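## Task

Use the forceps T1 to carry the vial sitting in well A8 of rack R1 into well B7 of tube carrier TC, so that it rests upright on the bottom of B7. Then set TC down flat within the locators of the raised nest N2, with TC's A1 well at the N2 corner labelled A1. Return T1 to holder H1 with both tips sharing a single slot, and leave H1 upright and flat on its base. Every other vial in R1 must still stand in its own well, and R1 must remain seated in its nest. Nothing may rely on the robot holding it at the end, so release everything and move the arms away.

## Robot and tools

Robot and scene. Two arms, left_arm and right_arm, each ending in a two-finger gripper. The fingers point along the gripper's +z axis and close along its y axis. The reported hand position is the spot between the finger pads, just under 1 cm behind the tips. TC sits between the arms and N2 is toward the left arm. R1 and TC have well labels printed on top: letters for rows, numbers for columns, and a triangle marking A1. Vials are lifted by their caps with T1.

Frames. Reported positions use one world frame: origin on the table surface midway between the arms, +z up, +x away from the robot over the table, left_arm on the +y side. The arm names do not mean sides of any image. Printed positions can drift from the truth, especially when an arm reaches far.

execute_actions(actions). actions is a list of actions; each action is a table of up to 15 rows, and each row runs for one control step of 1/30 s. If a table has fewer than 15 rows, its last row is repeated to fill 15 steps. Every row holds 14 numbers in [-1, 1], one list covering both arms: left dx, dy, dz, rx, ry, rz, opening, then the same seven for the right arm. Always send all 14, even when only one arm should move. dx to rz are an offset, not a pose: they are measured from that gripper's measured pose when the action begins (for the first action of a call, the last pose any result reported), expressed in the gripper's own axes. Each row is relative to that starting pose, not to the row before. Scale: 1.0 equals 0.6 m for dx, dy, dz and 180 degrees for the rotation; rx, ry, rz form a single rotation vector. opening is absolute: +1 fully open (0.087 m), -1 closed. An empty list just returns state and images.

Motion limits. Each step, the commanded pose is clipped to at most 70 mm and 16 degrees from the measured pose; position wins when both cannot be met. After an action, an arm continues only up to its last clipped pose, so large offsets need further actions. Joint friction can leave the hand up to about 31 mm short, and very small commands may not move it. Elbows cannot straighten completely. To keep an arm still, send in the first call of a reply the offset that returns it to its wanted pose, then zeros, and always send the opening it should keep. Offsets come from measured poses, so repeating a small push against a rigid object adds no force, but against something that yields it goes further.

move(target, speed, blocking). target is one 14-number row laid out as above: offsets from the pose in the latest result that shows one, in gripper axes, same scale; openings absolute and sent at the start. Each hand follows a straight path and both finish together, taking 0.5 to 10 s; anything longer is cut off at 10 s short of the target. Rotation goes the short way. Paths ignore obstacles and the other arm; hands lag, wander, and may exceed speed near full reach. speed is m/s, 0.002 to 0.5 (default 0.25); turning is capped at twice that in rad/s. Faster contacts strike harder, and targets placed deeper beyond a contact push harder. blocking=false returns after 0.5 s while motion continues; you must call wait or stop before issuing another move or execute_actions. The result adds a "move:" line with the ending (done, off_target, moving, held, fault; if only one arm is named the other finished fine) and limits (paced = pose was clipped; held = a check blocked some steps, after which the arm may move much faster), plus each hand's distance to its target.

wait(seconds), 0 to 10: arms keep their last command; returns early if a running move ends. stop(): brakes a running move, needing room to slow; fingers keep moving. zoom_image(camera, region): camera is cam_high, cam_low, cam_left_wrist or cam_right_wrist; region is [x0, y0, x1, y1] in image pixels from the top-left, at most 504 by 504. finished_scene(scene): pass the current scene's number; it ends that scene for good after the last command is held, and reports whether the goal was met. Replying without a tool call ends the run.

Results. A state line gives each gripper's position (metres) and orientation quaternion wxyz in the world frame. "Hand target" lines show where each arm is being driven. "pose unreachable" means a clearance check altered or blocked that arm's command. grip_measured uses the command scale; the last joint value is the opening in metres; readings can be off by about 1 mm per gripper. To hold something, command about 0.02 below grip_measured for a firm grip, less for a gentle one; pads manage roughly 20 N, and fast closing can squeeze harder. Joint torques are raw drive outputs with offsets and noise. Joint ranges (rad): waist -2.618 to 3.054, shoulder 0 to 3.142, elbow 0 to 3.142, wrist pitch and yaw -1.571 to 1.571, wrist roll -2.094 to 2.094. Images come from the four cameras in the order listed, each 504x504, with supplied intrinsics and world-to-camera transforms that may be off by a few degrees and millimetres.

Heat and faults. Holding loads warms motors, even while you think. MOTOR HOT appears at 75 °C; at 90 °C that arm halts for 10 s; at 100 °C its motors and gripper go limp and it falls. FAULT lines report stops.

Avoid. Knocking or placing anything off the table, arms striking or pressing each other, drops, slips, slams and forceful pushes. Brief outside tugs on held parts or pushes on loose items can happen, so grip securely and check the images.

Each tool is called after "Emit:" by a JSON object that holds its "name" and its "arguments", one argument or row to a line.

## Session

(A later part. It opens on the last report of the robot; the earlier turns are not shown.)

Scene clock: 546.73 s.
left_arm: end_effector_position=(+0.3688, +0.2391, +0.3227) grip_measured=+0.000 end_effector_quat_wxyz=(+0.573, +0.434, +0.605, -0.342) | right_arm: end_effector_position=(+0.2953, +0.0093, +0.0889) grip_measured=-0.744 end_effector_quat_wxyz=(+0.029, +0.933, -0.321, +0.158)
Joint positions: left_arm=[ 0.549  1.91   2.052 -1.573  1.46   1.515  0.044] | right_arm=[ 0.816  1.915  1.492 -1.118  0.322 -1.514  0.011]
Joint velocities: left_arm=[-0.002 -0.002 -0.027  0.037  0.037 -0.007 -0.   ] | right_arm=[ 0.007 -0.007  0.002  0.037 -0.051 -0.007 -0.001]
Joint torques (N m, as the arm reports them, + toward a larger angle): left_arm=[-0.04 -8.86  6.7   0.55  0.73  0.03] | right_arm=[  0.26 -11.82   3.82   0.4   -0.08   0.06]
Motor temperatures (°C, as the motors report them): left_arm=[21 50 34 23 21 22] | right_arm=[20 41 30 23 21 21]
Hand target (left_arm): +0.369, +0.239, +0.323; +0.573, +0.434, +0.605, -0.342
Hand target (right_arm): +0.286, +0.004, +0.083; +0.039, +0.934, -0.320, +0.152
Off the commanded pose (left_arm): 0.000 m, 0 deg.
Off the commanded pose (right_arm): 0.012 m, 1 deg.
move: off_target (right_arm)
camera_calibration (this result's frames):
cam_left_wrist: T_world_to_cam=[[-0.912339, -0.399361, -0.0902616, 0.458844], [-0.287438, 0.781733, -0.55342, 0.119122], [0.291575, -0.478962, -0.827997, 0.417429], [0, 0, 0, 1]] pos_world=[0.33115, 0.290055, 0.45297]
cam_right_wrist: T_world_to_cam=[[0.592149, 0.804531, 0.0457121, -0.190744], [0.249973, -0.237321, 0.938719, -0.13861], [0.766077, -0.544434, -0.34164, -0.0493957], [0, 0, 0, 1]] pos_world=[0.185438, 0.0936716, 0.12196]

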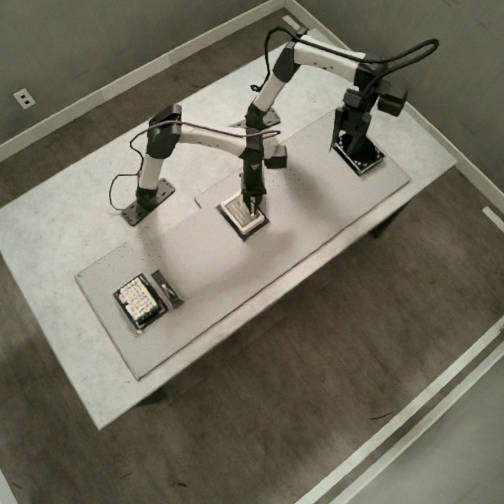

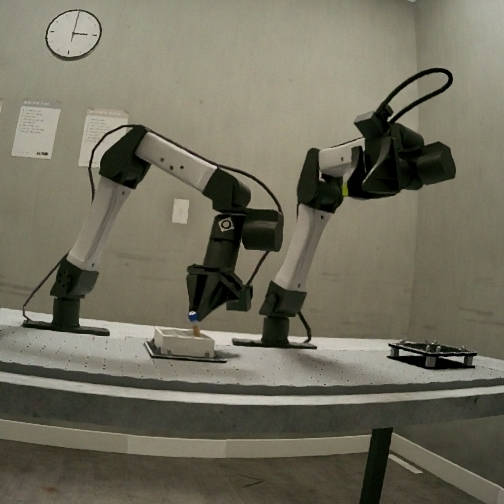

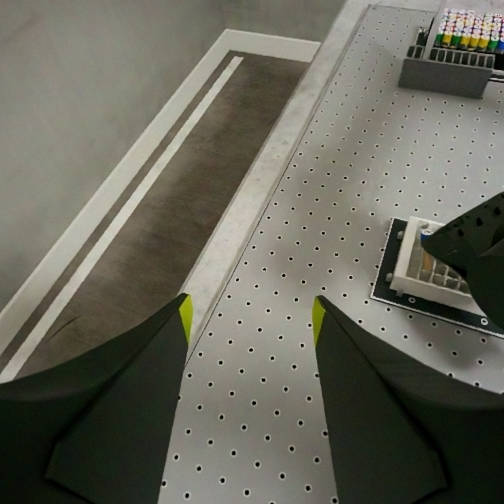

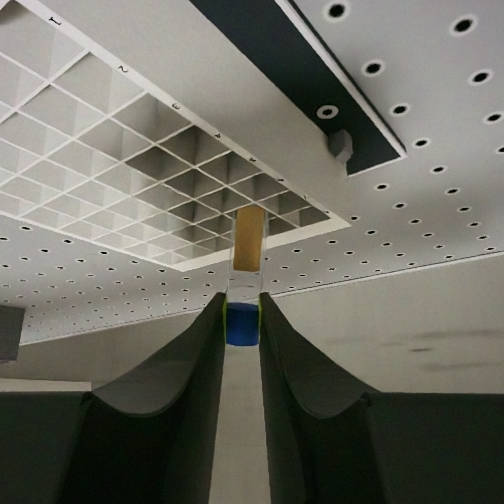

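Emit:
{"name": "move", "arguments": {
  "target": [0,0,0,0,0,0,0, 0.012,0.015,0.01,0,0,0,-0.755],
  "speed": 0.006
}}

Emit:
{"name": "zoom_image", "arguments": {
  "camera": "cam_left_wrist",
  "region": [364,190,504,310]
}}

Emit:
{"name": "zoom_image", "arguments": {
  "camera": "cam_right_wrist",
  "region": [150,80,390,320]
}}

Scene clock: 549.73 s.
left_arm: end_effector_position=(+0.3688, +0.2391, +0.3227) grip_measured=+0.000 end_effector_quat_wxyz=(+0.573, +0.434, +0.605, -0.342) | right_arm: end_effector_position=(+0.2982, +0.0074, +0.0885) grip_measured=-0.744 end_effector_quat_wxyz=(+0.019, +0.934, -0.320, +0.161)
Joint positions: left_arm=[ 0.549  1.91   2.052 -1.573  1.46   1.515  0.044] | right_arm=[ 0.806  1.895  1.463 -1.084  0.32  -1.529  0.011]
Joint velocities: left_arm=[ 0.002 -0.012  0.007 -0.007 -0.066  0.022  0.   ] | right_arm=[-0.002 -0.007 -0.002  0.051 -0.022 -0.022 -0.001]
Joint torques (N m, as the arm reports them, + toward a larger angle): left_arm=[ 0.22 -8.85  6.78  0.53  0.73  0.04] | right_arm=[ -1.76 -11.9    4.41   0.5    0.05  -0.12]
Motor temperatures (°C, as the motors report them): left_arm=[21 50 34 22 21 22] | right_arm=[20 41 30 23 21 21]
Hand target (left_arm): +0.369, +0.239, +0.323; +0.573, +0.434, +0.605, -0.342
Hand target (right_arm): +0.297, -0.003, +0.085; +0.029, +0.933, -0.320, +0.158
Off the commanded pose (left_arm): 0.000 m, 0 deg.
Off the commanded pose (right_arm): 0.011 m, 1 deg.
move: off_target (right_arm)
camera_calibration (this result's frames):
cam_left_wrist: T_world_to_cam=[[-0.912339, -0.399361, -0.0902616, 0.458844], [-0.287438, 0.781733, -0.55342, 0.119122], [0.291575, -0.478962, -0.827997, 0.417429], [0, 0, 0, 1]] pos_world=[0.33115, 0.290055, 0.45297]
cam_right_wrist: T_world_to_cam=[[0.587839, 0.80626, 0.0662587, -0.19141], [0.241089, -0.25278, 0.937005, -0.136523], [0.772219, -0.534834, -0.342974, -0.0545644], [0, 0, 0, 1]] pos_world=[0.187568, 0.0906331, 0.121891]

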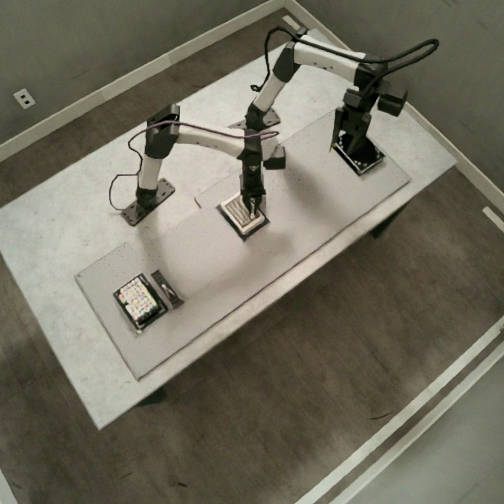

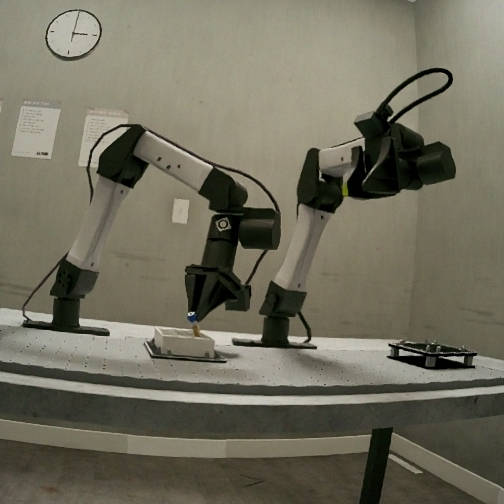

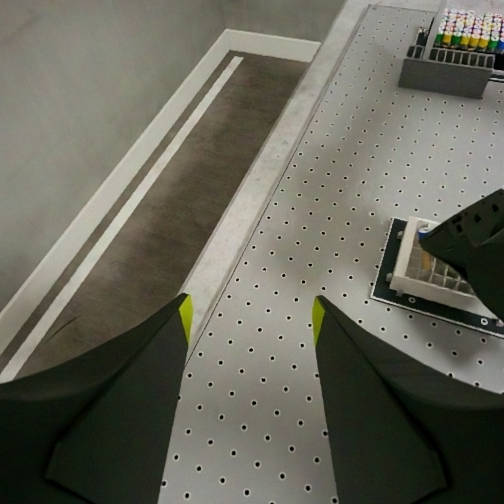

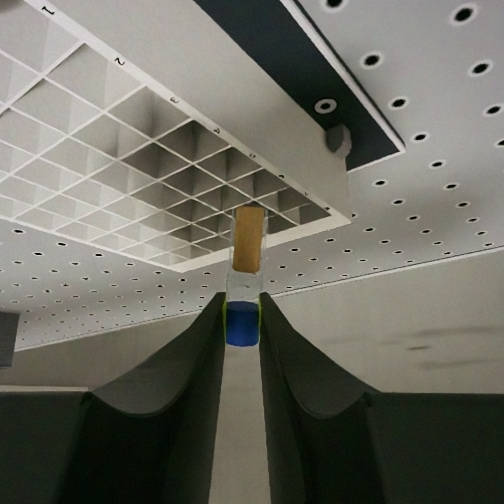

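Region (364, 190, 504, 310) of cam_left_wrist's 504x504 image, scaled by 3.600, with more detail than that image has; it fills the top 432 rows of this view, and the rest is white.

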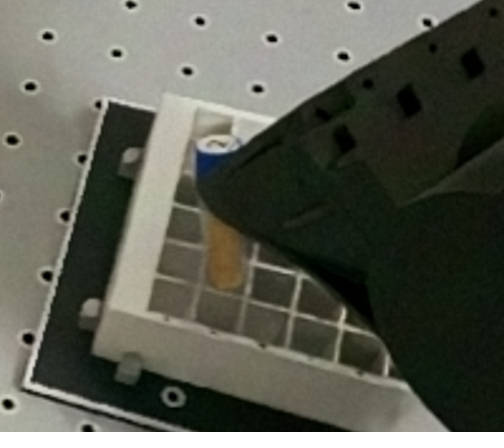

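Region (150, 80, 390, 320) of cam_right_wrist's 504x504 image, scaled by 2.100, with more detail than that image has.

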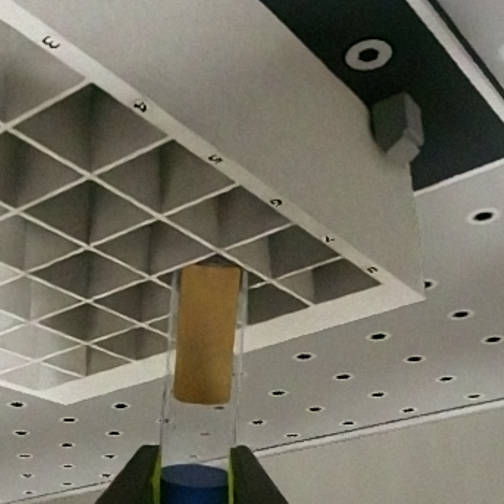

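Now over B7. Descend, biased -y.

Emit:
{"name": "move", "arguments": {
  "target": [0,0,0,0,0,0,0, -0.006,0.014,0.04,-0.025,0,0,-0.755],
  "speed": 0.008
}}

Emit:
{"name": "zoom_image", "arguments": {
  "camera": "cam_left_wrist",
  "region": [364,190,504,310]
}}

Emit:
{"name": "zoom_image", "arguments": {
  "camera": "cam_right_wrist",
  "region": [150,80,390,320]
}}

Scene clock: 555.33 s.
left_arm: end_effector_position=(+0.3688, +0.2391, +0.3227) grip_measured=+0.000 end_effector_quat_wxyz=(+0.573, +0.434, +0.605, -0.342) | right_arm: end_effector_position=(+0.3018, +0.0044, +0.0842) grip_measured=-0.744 end_effector_quat_wxyz=(+0.029, +0.932, -0.321, +0.169)
Joint positions: left_arm=[ 0.549  1.91   2.052 -1.573  1.46   1.515  0.044] | right_arm=[ 0.803  1.914  1.463 -1.081  0.343 -1.528  0.011]
Joint velocities: left_arm=[ 0.012 -0.007  0.002 -0.081  0.022 -0.051 -0.   ] | right_arm=[ 0.007 -0.012 -0.002  0.051  0.022 -0.007 -0.   ]
Joint torques (N m, as the arm reports them, + toward a larger angle): left_arm=[ 0.07 -8.83  6.77  0.56  0.74  0.  ] | right_arm=[-1.4  -7.17  6.12  0.33 -0.17  0.1 ]
Motor temperatures (°C, as the motors report them): left_arm=[21 50 34 22 21 22] | right_arm=[20 41 30 23 21 21]
Hand target (left_arm): +0.369, +0.239, +0.323; +0.573, +0.434, +0.605, -0.342
Hand target (right_arm): +0.297, -0.001, +0.065; +0.055, +0.932, -0.327, +0.148
Off the commanded pose (left_arm): 0.000 m, 0 deg.
Off the commanded pose (right_arm): 0.021 m, 4 deg.
move: off_target (right_arm)
camera_calibration (this result's frames):
cam_left_wrist: T_world_to_cam=[[-0.912339, -0.399361, -0.0902616, 0.458844], [-0.287438, 0.781733, -0.55342, 0.119122], [0.291575, -0.478962, -0.827997, 0.417429], [0, 0, 0, 1]] pos_world=[0.33115, 0.290055, 0.45297]
cam_right_wrist: T_world_to_cam=[[0.591765, 0.804465, 0.0514749, -0.190825], [0.230712, -0.230205, 0.945398, -0.131788], [0.77239, -0.547578, -0.321827, -0.0622034], [0, 0, 0, 1]] pos_world=[0.191374, 0.0891128, 0.114396]

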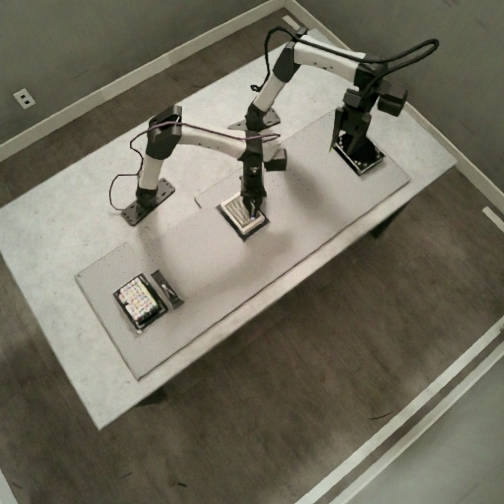

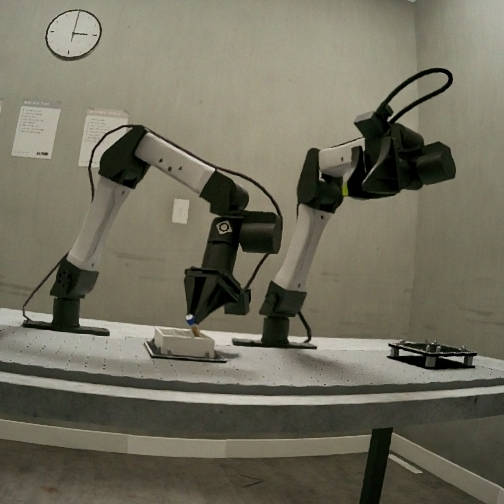

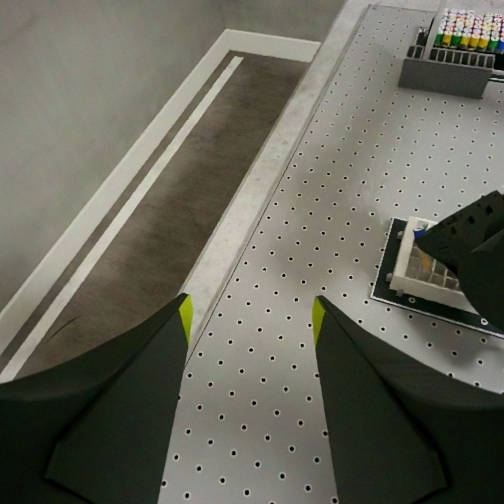

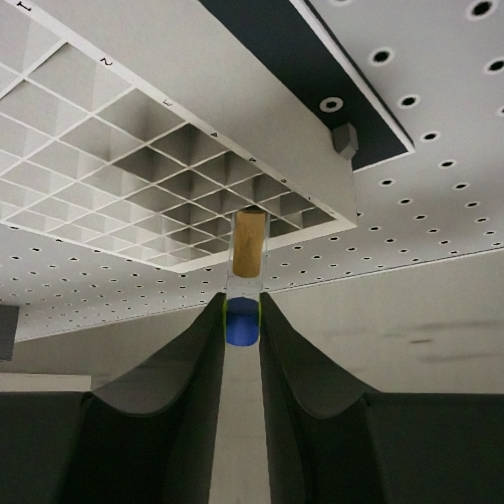

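Region (364, 190, 504, 310) of cam_left_wrist's 504x504 image, scaled by 3.600, with more detail than that image has; it fills the top 432 rows of this view, and the rest is white.

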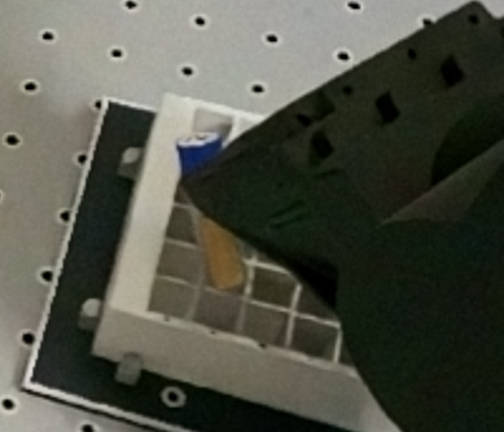

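Region (150, 80, 390, 320) of cam_right_wrist's 504x504 image, scaled by 2.100, with more detail than that image has.

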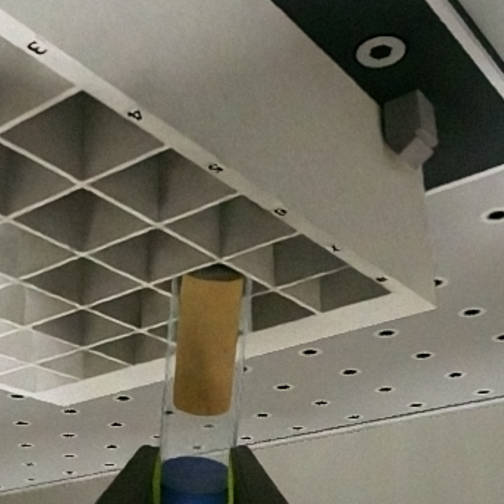

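Tip in B7, tilted. Move the cap over the tip (-gx), looser grip.

Emit:
{"name": "move", "arguments": {
  "target": [0,0,0,0,0,0,0, -0.035,0,0.0,0,0,0,-0.738],
  "speed": 0.006
}}

Emit:
{"name": "zoom_image", "arguments": {
  "camera": "cam_left_wrist",
  "region": [364,190,504,310]
}}

Emit:
{"name": "zoom_image", "arguments": {
  "camera": "cam_right_wrist",
  "region": [150,80,390,320]
}}

Scene clock: 559.50 s.
left_arm: end_effector_position=(+0.3688, +0.2391, +0.3227) grip_measured=+0.000 end_effector_quat_wxyz=(+0.573, +0.434, +0.605, -0.342) | right_arm: end_effector_position=(+0.2952, +0.0106, +0.0876) grip_measured=-0.735 end_effector_quat_wxyz=(+0.027, +0.927, -0.325, +0.187)
Joint positions: left_arm=[ 0.549  1.91   2.052 -1.573  1.46   1.515  0.044] | right_arm=[ 0.841  1.914  1.463 -1.082  0.378 -1.479  0.012]
Joint velocities: left_arm=[ 0.002  0.012 -0.002 -0.051 -0.007 -0.022 -0.001] | right_arm=[-0.007 -0.002 -0.012  0.022 -0.051 -0.11  -0.001]
Joint torques (N m, as the arm reports them, + toward a larger angle): left_arm=[-0.12 -8.91  6.86  0.54  0.72  0.05] | right_arm=[ 0.82 -9.57  6.32  0.47 -0.3   0.07]
Motor temperatures (°C, as the motors report them): left_arm=[21 50 34 22 21 22] | right_arm=[20 41 30 23 21 21]
Hand target (left_arm): +0.369, +0.239, +0.323; +0.573, +0.434, +0.605, -0.342
Hand target (right_arm): +0.286, +0.017, +0.077; +0.030, +0.932, -0.321, +0.168
Off the commanded pose (left_arm): 0.000 m, 0 deg.
Off the commanded pose (right_arm): 0.015 m, 2 deg.
move: off_target (right_arm)
camera_calibration (this result's frames):
cam_left_wrist: T_world_to_cam=[[-0.912339, -0.399361, -0.0902616, 0.458844], [-0.287438, 0.781733, -0.55342, 0.119122], [0.291575, -0.478962, -0.827997, 0.417429], [0, 0, 0, 1]] pos_world=[0.33115, 0.290055, 0.45297]
cam_right_wrist: T_world_to_cam=[[0.596638, 0.799551, 0.0688578, -0.194937], [0.193714, -0.226754, 0.954493, -0.122019], [0.77878, -0.556149, -0.290174, -0.0572338], [0, 0, 0, 1]] pos_world=[0.184516, 0.0963636, 0.113281]

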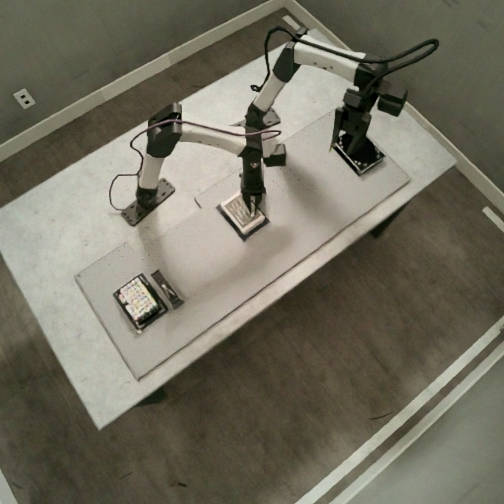

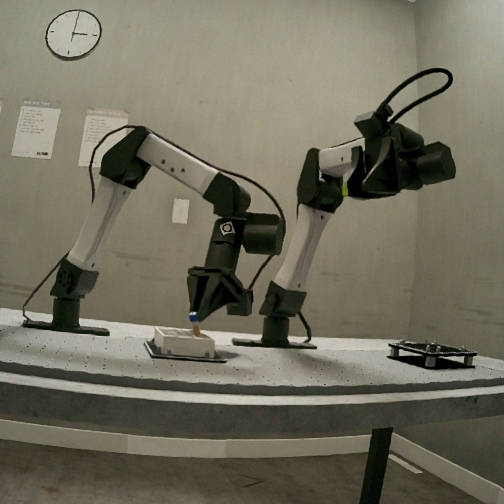

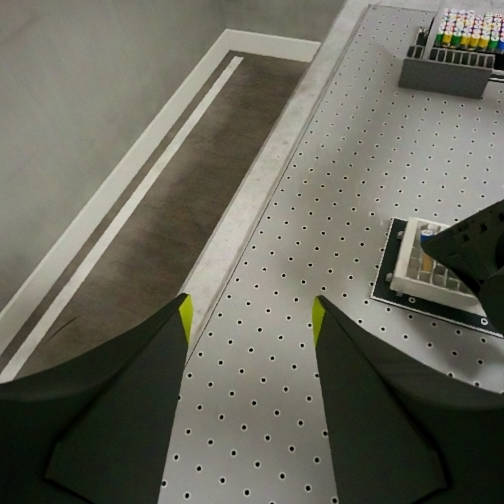

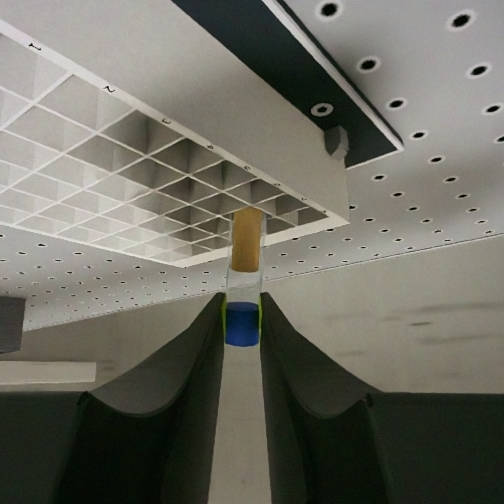

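Region (364, 190, 504, 310) of cam_left_wrist's 504x504 image, scaled by 3.600, with more detail than that image has; it fills the top 432 rows of this view, and the rest is white.

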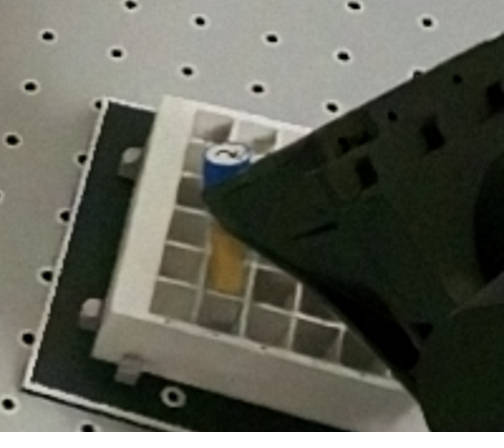

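Region (150, 80, 390, 320) of cam_right_wrist's 504x504 image, scaled by 2.100, with more detail than that image has.

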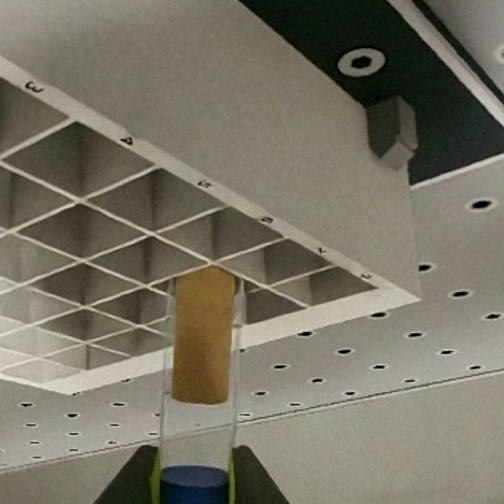

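Upright and in the mouth. Release gently.

Emit:
{"name": "move", "arguments": {
  "target": [0,0,0,0,0,0,0, 0,0,0,0,0,0,-0.7],
  "speed": 0.006
}}

Emit:
{"name": "move", "arguments": {
  "target": [0,0,0,0,0,0,0, 0.1,0.25,-0.2,0,0,0,-0.6],
  "speed": 0.1
}}

Emit:
{"name": "zoom_image", "arguments": {
  "camera": "cam_left_wrist",
  "region": [364,190,504,310]
}}

Emit:
{"name": "zoom_image", "arguments": {
  "camera": "cam_high",
  "region": [310,110,410,190]
}}

Scene clock: 560.70 s.
left_arm: end_effector_position=(+0.3688, +0.2391, +0.3227) grip_measured=+0.000 end_effector_quat_wxyz=(+0.573, +0.434, +0.605, -0.342) | right_arm: end_effector_position=(+0.2956, +0.0103, +0.0880) grip_measured=-0.700 end_effector_quat_wxyz=(+0.027, +0.926, -0.325, +0.189)
Joint positions: left_arm=[ 0.549  1.91   2.052 -1.573  1.46   1.515  0.044] | right_arm=[ 0.841  1.914  1.463 -1.082  0.382 -1.478  0.013]
Joint velocities: left_arm=[ 0.012  0.027  0.007  0.037 -0.007  0.095  0.   ] | right_arm=[-0.012 -0.007 -0.002 -0.037 -0.022 -0.007  0.   ]
Joint torques (N m, as the arm reports them, + toward a larger angle): left_arm=[-0.02 -8.87  6.71  0.54  0.73  0.02] | right_arm=[ -0.56 -10.97   6.67   0.46   0.04  -0.01]
Motor temperatures (°C, as the motors report them): left_arm=[21 50 34 22 21 22] | right_arm=[20 41 30 23 21 21]
Hand target (left_arm): +0.369, +0.239, +0.323; +0.573, +0.434, +0.605, -0.342
Hand target (right_arm): +0.295, +0.011, +0.088; +0.027, +0.927, -0.325, +0.187
Off the commanded pose (left_arm): 0.000 m, 0 deg.
Off the commanded pose (right_arm): 0.001 m, 0 deg.
move: done
camera_calibration (this result's frames):
cam_left_wrist: T_world_to_cam=[[-0.912339, -0.399361, -0.0902616, 0.458844], [-0.287438, 0.781733, -0.55342, 0.119122], [0.291575, -0.478962, -0.827997, 0.417429], [0, 0, 0, 1]] pos_world=[0.33115, 0.290055, 0.45297]
cam_right_wrist: T_world_to_cam=[[0.596822, 0.799382, 0.0692254, -0.195051], [0.190791, -0.225187, 0.955453, -0.12174], [0.77936, -0.557027, -0.286912, -0.0580651], [0, 0, 0, 1]] pos_world=[0.184891, 0.0961621, 0.11316]

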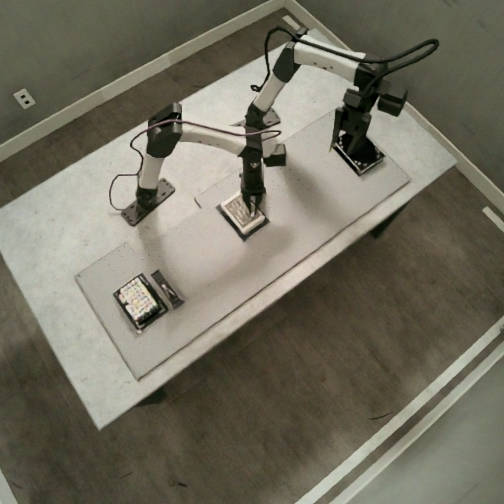

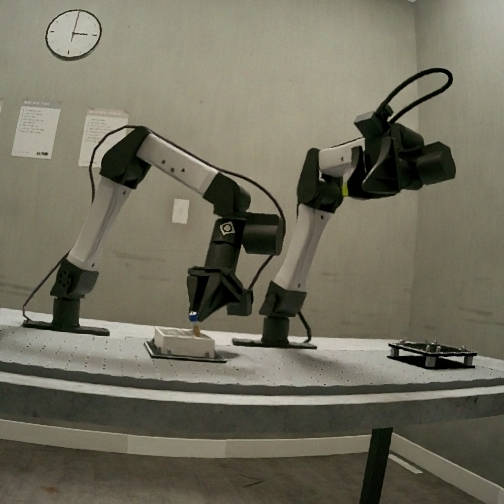

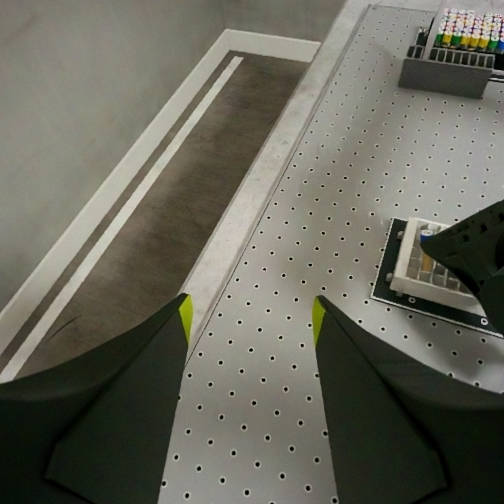

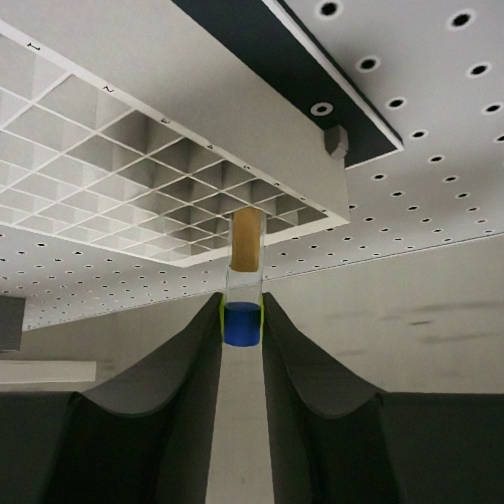

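Scene clock: 563.17 s.
left_arm: end_effector_position=(+0.3688, +0.2391, +0.3227) grip_measured=+0.000 end_effector_quat_wxyz=(+0.573, +0.434, +0.605, -0.342) | right_arm: end_effector_position=(+0.2101, -0.1169, +0.2101) grip_measured=-0.600 end_effector_quat_wxyz=(+0.023, +0.926, -0.325, +0.189)
Joint positions: left_arm=[ 0.549  1.91   2.052 -1.573  1.46   1.515  0.044] | right_arm=[ 0.854  1.326  1.334 -1.537  0.382 -1.466  0.017]
Joint velocities: left_arm=[ 0.007 -0.017 -0.017 -0.037  0.081 -0.022 -0.   ] | right_arm=[-0.002 -0.002 -0.017 -0.037 -0.007  0.081  0.001]
Joint torques (N m, as the arm reports them, + toward a larger angle): left_arm=[ 0.06 -8.91  6.83  0.52  0.75  0.02] | right_arm=[ 0.27 -5.61  6.14  0.31  0.08  0.02]
Motor temperatures (°C, as the motors report them): left_arm=[21 50 34 22 21 22] | right_arm=[20 41 30 23 21 21]
Hand target (left_arm): +0.369, +0.239, +0.323; +0.573, +0.434, +0.605, -0.342
Hand target (right_arm): +0.205, -0.121, +0.211; +0.027, +0.926, -0.325, +0.188
Off the commanded pose (left_arm): 0.000 m, 0 deg.
Off the commanded pose (right_arm): 0.006 m, 1 deg.
move: done
camera_calibration (this result's frames):
cam_left_wrist: T_world_to_cam=[[-0.912339, -0.399361, -0.0902616, 0.458844], [-0.287438, 0.781733, -0.55342, 0.119122], [0.291575, -0.478962, -0.827997, 0.417429], [0, 0, 0, 1]] pos_world=[0.33115, 0.290055, 0.45297]
cam_right_wrist: T_world_to_cam=[[0.59549, 0.799578, 0.077888, -0.0523264], [0.186953, -0.232216, 0.954528, -0.250613], [0.781307, -0.553851, -0.287765, -0.0270857], [0, 0, 0, 1]] pos_world=[0.0991748, -0.0313586, 0.235498]

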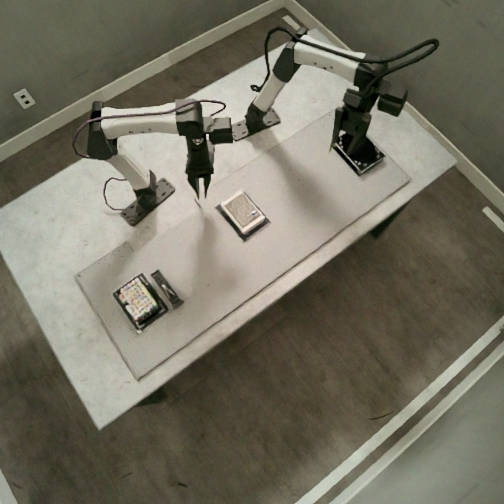

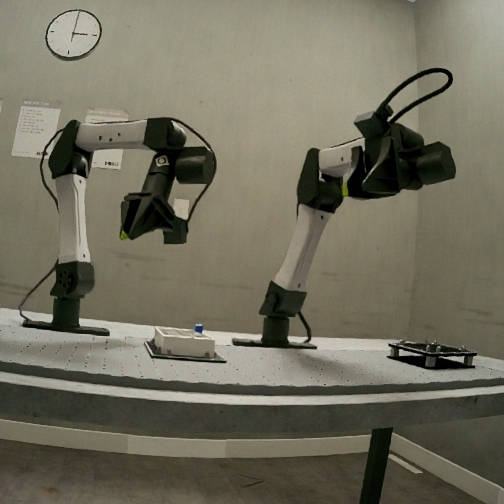

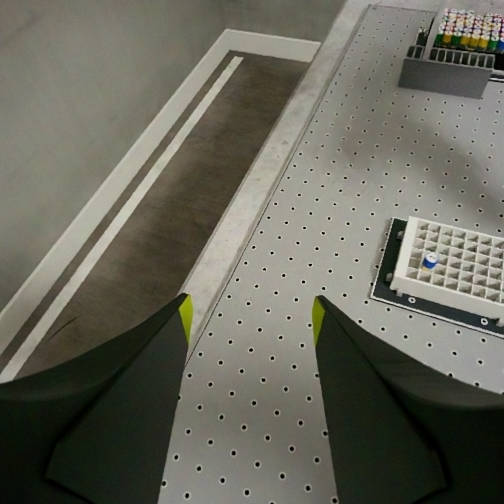

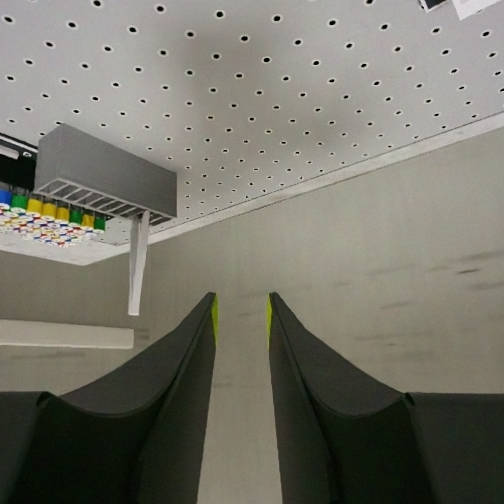

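Region (364, 190, 504, 310) of cam_left_wrist's 504x504 image, scaled by 3.600, with more detail than that image has; it fills the top 432 rows of this view, and the rest is white.

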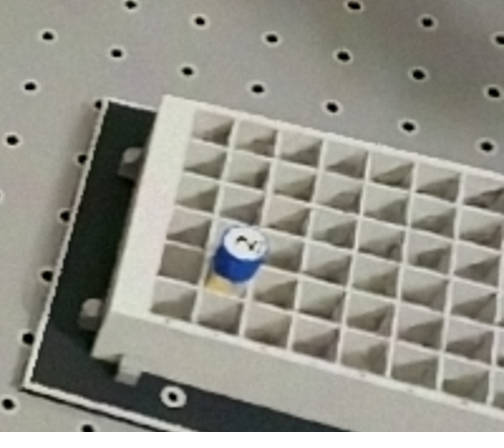

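Region (310, 110, 410, 190) of cam_high's 504x504 image, scaled by 5.040, with more detail than that image has; it fills the top 403 rows of this view, and the rest is white.

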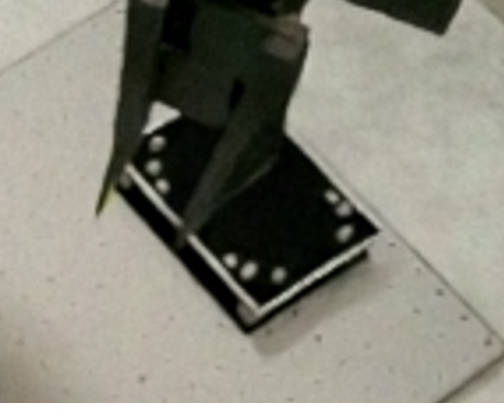

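Emit:
{"name": "move", "arguments": {
  "target": [0.227,-0.33,0.33,-0.252,0.422,-0.32,1, 0.1,0.2,0,0,0,0,-0.6],
  "speed": 0.15
}}

Emit:
{"name": "zoom_image", "arguments": {
  "camera": "cam_high",
  "region": [310,110,410,190]
}}

Scene clock: 570.80 s.
left_arm: end_effector_position=(+0.2733, +0.0110, +0.1476) grip_measured=+0.998 end_effector_quat_wxyz=(+0.016, -0.004, +1.000, -0.006) | right_arm: end_effector_position=(+0.1877, -0.2429, +0.2324) grip_measured=-0.600 end_effector_quat_wxyz=(-0.012, +0.920, -0.321, +0.226)
Joint positions: left_arm=[-0.475  2.178  2.21  -1.57  -0.009 -0.637  0.087] | right_arm=[ 0.341  0.836  1.153 -1.551  0.314 -2.028  0.017]
Joint velocities: left_arm=[ 0.002  0.007  0.012 -0.022  0.022 -0.037 -0.001] | right_arm=[-0.012 -0.007 -0.012  0.095  0.007 -0.037  0.001]
Joint torques (N m, as the arm reports them, + toward a larger angle): left_arm=[-0.59 -9.23  8.51  0.43  0.12 -0.07] | right_arm=[-1.35 -1.15  3.87  0.8  -0.08 -0.13]
Motor temperatures (°C, as the motors report them): left_arm=[21 49 34 23 21 22] | right_arm=[20 39 30 23 21 21]
Hand target (left_arm): +0.271, +0.007, +0.142; +0.006, -0.006, +1.000, +0.000
Hand target (right_arm): +0.180, -0.246, +0.224; -0.005, +0.924, -0.318, +0.214
Off the commanded pose (left_arm): 0.012 m, 2 deg.
Off the commanded pose (right_arm): 0.013 m, 6 deg.
joint sent to its limit (left arm) — the command would take joint 4 (wrist pitch) past its lower limit, so that joint was sent only as far as its limit.
joint sent to its limit (right arm) — the command would take joint 4 (wrist pitch) past its lower limit, so that joint was sent only as far as its limit.
move: off_target (left_arm, right_arm)
camera_calibration (this result's frames):
cam_left_wrist: T_world_to_cam=[[0.00304517, -0.999995, 0.000281222, 0.00782753], [-0.667764, -0.00182413, 0.744371, 0.0941152], [-0.744367, -0.00245453, -0.667766, 0.445249], [0, 0, 0, 1]] pos_world=[0.394251, 0.00909205, 0.227263]
cam_right_wrist: T_world_to_cam=[[0.570058, 0.805069, 0.164007, 0.0461582], [0.102531, -0.267765, 0.958013, -0.290503], [0.815182, -0.529308, -0.235186, -0.0855441], [0, 0, 0, 1]] pos_world=[0.0732066, -0.160226, 0.250616]

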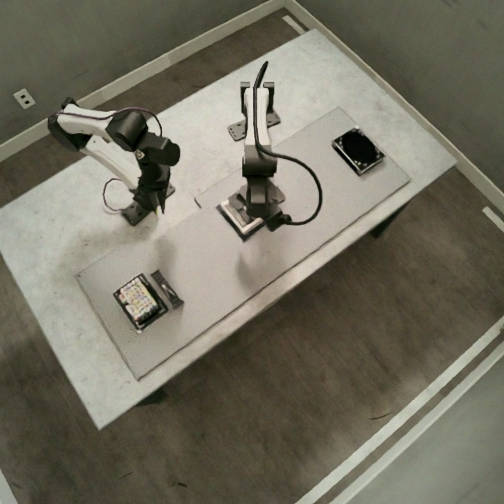

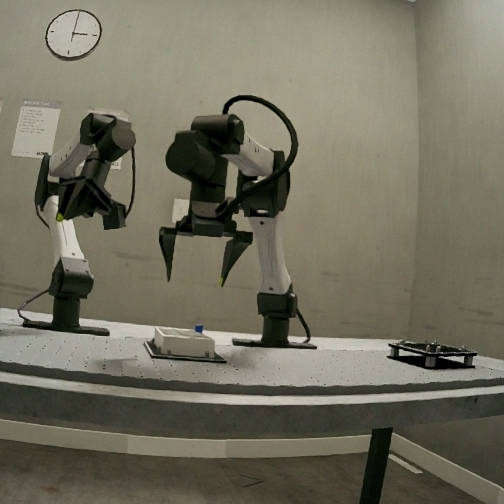

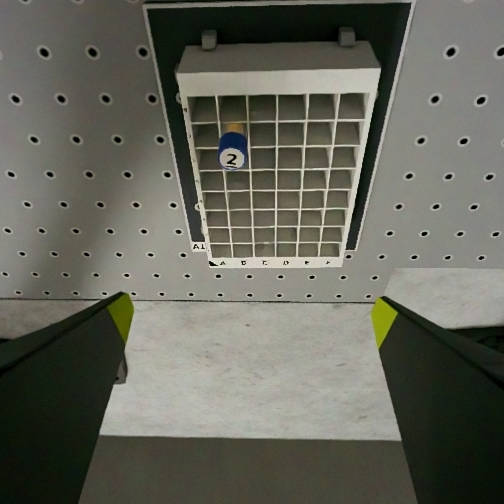

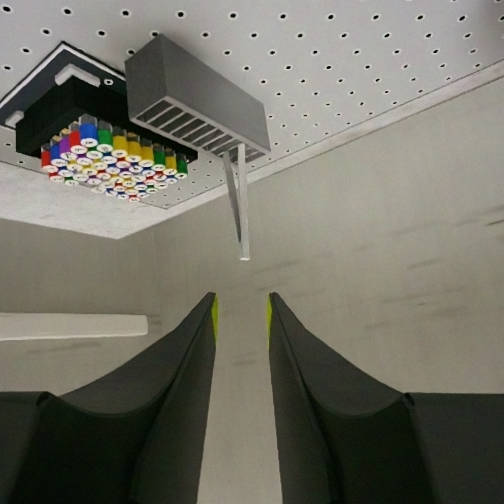

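Region (310, 110, 410, 190) of cam_high's 504x504 image, scaled by 5.040, with more detail than that image has; it fills the top 403 rows of this view, and the rest is white.

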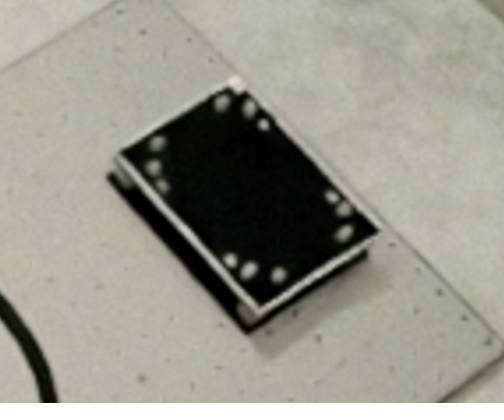

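Emit:
{"name": "move", "arguments": {
  "target": [0.01,-0.03,0.105,0,0.01,0,1, 0,0,0,0,0,0,-0.6],
  "speed": 0.04
}}

Scene clock: 573.07 s.
left_arm: end_effector_position=(+0.2770, -0.0043, +0.1006) grip_measured=+0.998 end_effector_quat_wxyz=(+0.019, -0.004, +1.000, -0.015) | right_arm: end_effector_position=(+0.1877, -0.2428, +0.2324) grip_measured=-0.600 end_effector_quat_wxyz=(-0.012, +0.920, -0.320, +0.226)
Joint positions: left_arm=[-0.494  2.178  2.021 -1.366  0.001 -0.656  0.087] | right_arm=[ 0.341  0.836  1.153 -1.551  0.314 -2.029  0.017]
Joint velocities: left_arm=[-0.002  0.007 -0.032 -0.007  0.022 -0.081  0.001] | right_arm=[-0.007 -0.007 -0.002 -0.066 -0.022 -0.007 -0.   ]
Joint torques (N m, as the arm reports them, + toward a larger angle): left_arm=[-0.78 -9.55  5.43  0.59  0.21 -0.07] | right_arm=[-0.61  0.41  6.19  0.95  0.04 -0.05]
Motor temperatures (°C, as the motors report them): left_arm=[21 50 34 23 21 22] | right_arm=[20 38 30 23 21 21]
Hand target (left_arm): +0.270, -0.007, +0.085; +0.000, -0.004, +1.000, -0.005
Hand target (right_arm): +0.188, -0.243, +0.232; -0.012, +0.920, -0.321, +0.226
Off the commanded pose (left_arm): 0.018 m, 2 deg.
Off the commanded pose (right_arm): 0.000 m, 0 deg.
move: off_target (left_arm)
camera_calibration (this result's frames):
cam_left_wrist: T_world_to_cam=[[0.00331323, -0.999829, 0.018197, -0.00933322], [-0.671386, 0.0112618, 0.741022, 0.132928], [-0.7411, -0.0146724, -0.671234, 0.416019], [0, 0, 0, 1]] pos_world=[0.397588, -0.00472465, 0.180913]
cam_right_wrist: T_world_to_cam=[[0.568912, 0.805974, 0.163538, 0.0466081], [0.103274, -0.267296, 0.958064, -0.290492], [0.815888, -0.528165, -0.235304, -0.0853353], [0, 0, 0, 1]] pos_world=[0.0731084, -0.160284, 0.250609]

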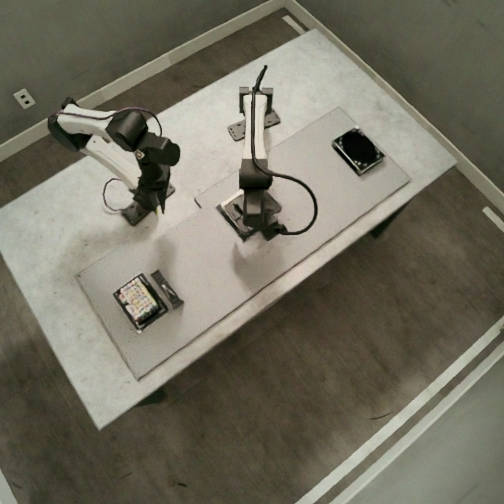

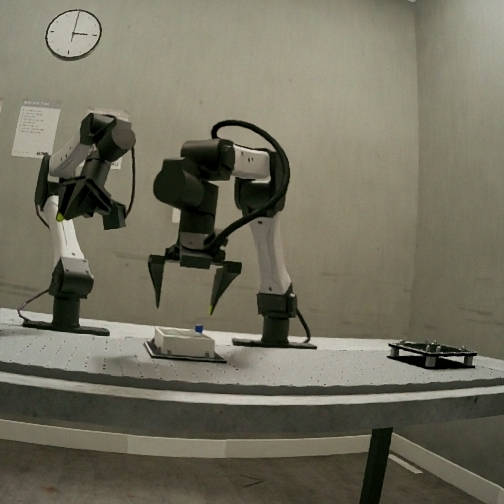

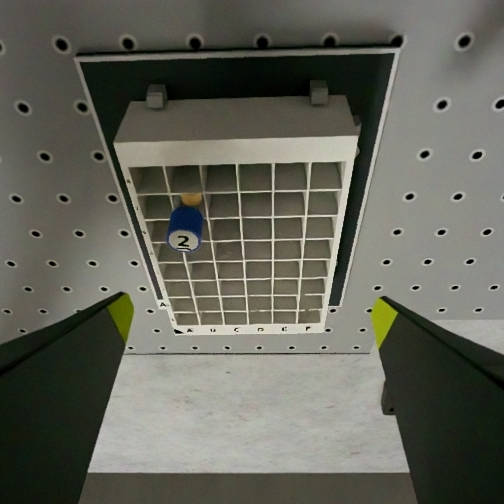

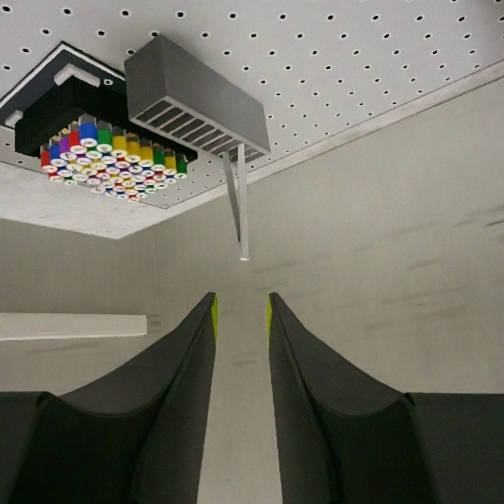

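Slightly overshot; +4 mm y (with rx fix), descend.

Emit:
{"name": "move", "arguments": {
  "target": [0.015,0.008,0.06,0.01,0.012,0,1, 0,0,0,0,0,0,-0.6],
  "speed": 0.02
}}

Scene clock: 575.57 s.
left_arm: end_effector_position=(+0.2708, -0.0053, +0.0644) grip_measured=+0.998 end_effector_quat_wxyz=(+0.002, -0.004, +1.000, -0.028) | right_arm: end_effector_position=(+0.1877, -0.2428, +0.2324) grip_measured=-0.600 end_effector_quat_wxyz=(-0.012, +0.920, -0.320, +0.226)
Joint positions: left_arm=[-0.488  2.17   1.859 -1.224  0.042 -0.65   0.087] | right_arm=[ 0.341  0.836  1.153 -1.551  0.314 -2.029  0.017]
Joint velocities: left_arm=[-0.002  0.027 -0.007  0.037 -0.051 -0.022 -0.002] | right_arm=[ 0.007  0.012 -0.012 -0.037 -0.037  0.037  0.   ]
Joint torques (N m, as the arm reports them, + toward a larger angle): left_arm=[  0.92 -12.53   5.15   0.57   0.21   0.12] | right_arm=[-0.51  0.46  6.2   0.93  0.09 -0.06]
Motor temperatures (°C, as the motors report them): left_arm=[21 51 34 23 21 22] | right_arm=[20 38 30 23 21 21]
Hand target (left_arm): +0.270, -0.001, +0.064; -0.000, -0.004, +1.000, -0.031
Hand target (right_arm): +0.188, -0.243, +0.232; -0.012, +0.920, -0.320, +0.226
Off the commanded pose (left_arm): 0.005 m, 0 deg.
Off the commanded pose (right_arm): 0.000 m, 0 deg.
move: done
camera_calibration (this result's frames):
cam_left_wrist: T_world_to_cam=[[0.00264107, -0.999038, 0.0437678, -0.0111279], [-0.645842, 0.0317114, 0.762813, 0.147379], [-0.763467, -0.0302817, -0.645137, 0.391333], [0, 0, 0, 1]] pos_world=[0.393983, -0.00394054, 0.140528]
cam_right_wrist: T_world_to_cam=[[0.568912, 0.805974, 0.163538, 0.0466081], [0.103274, -0.267296, 0.958064, -0.290492], [0.815888, -0.528165, -0.235304, -0.0853353], [0, 0, 0, 1]] pos_world=[0.0731084, -0.160284, 0.250609]

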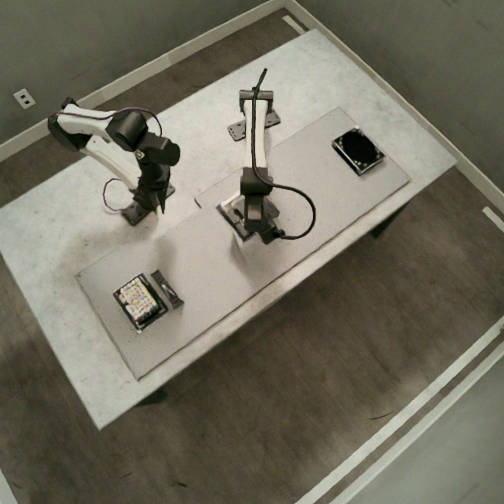

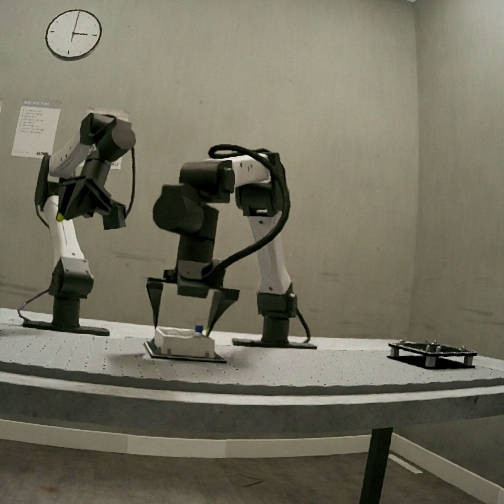

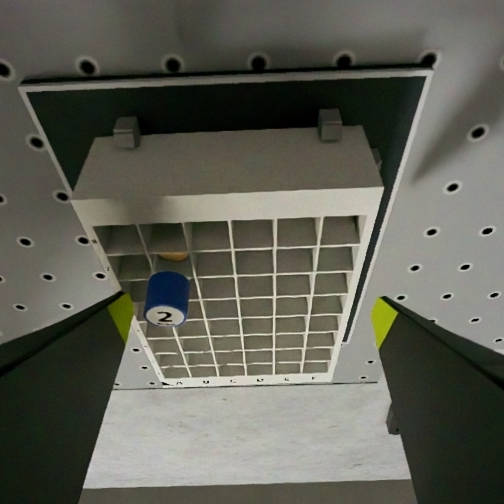

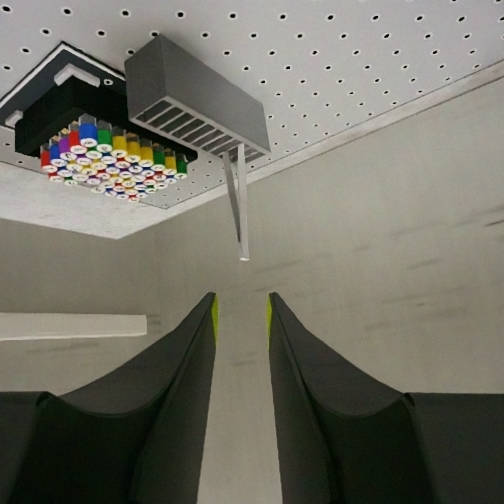

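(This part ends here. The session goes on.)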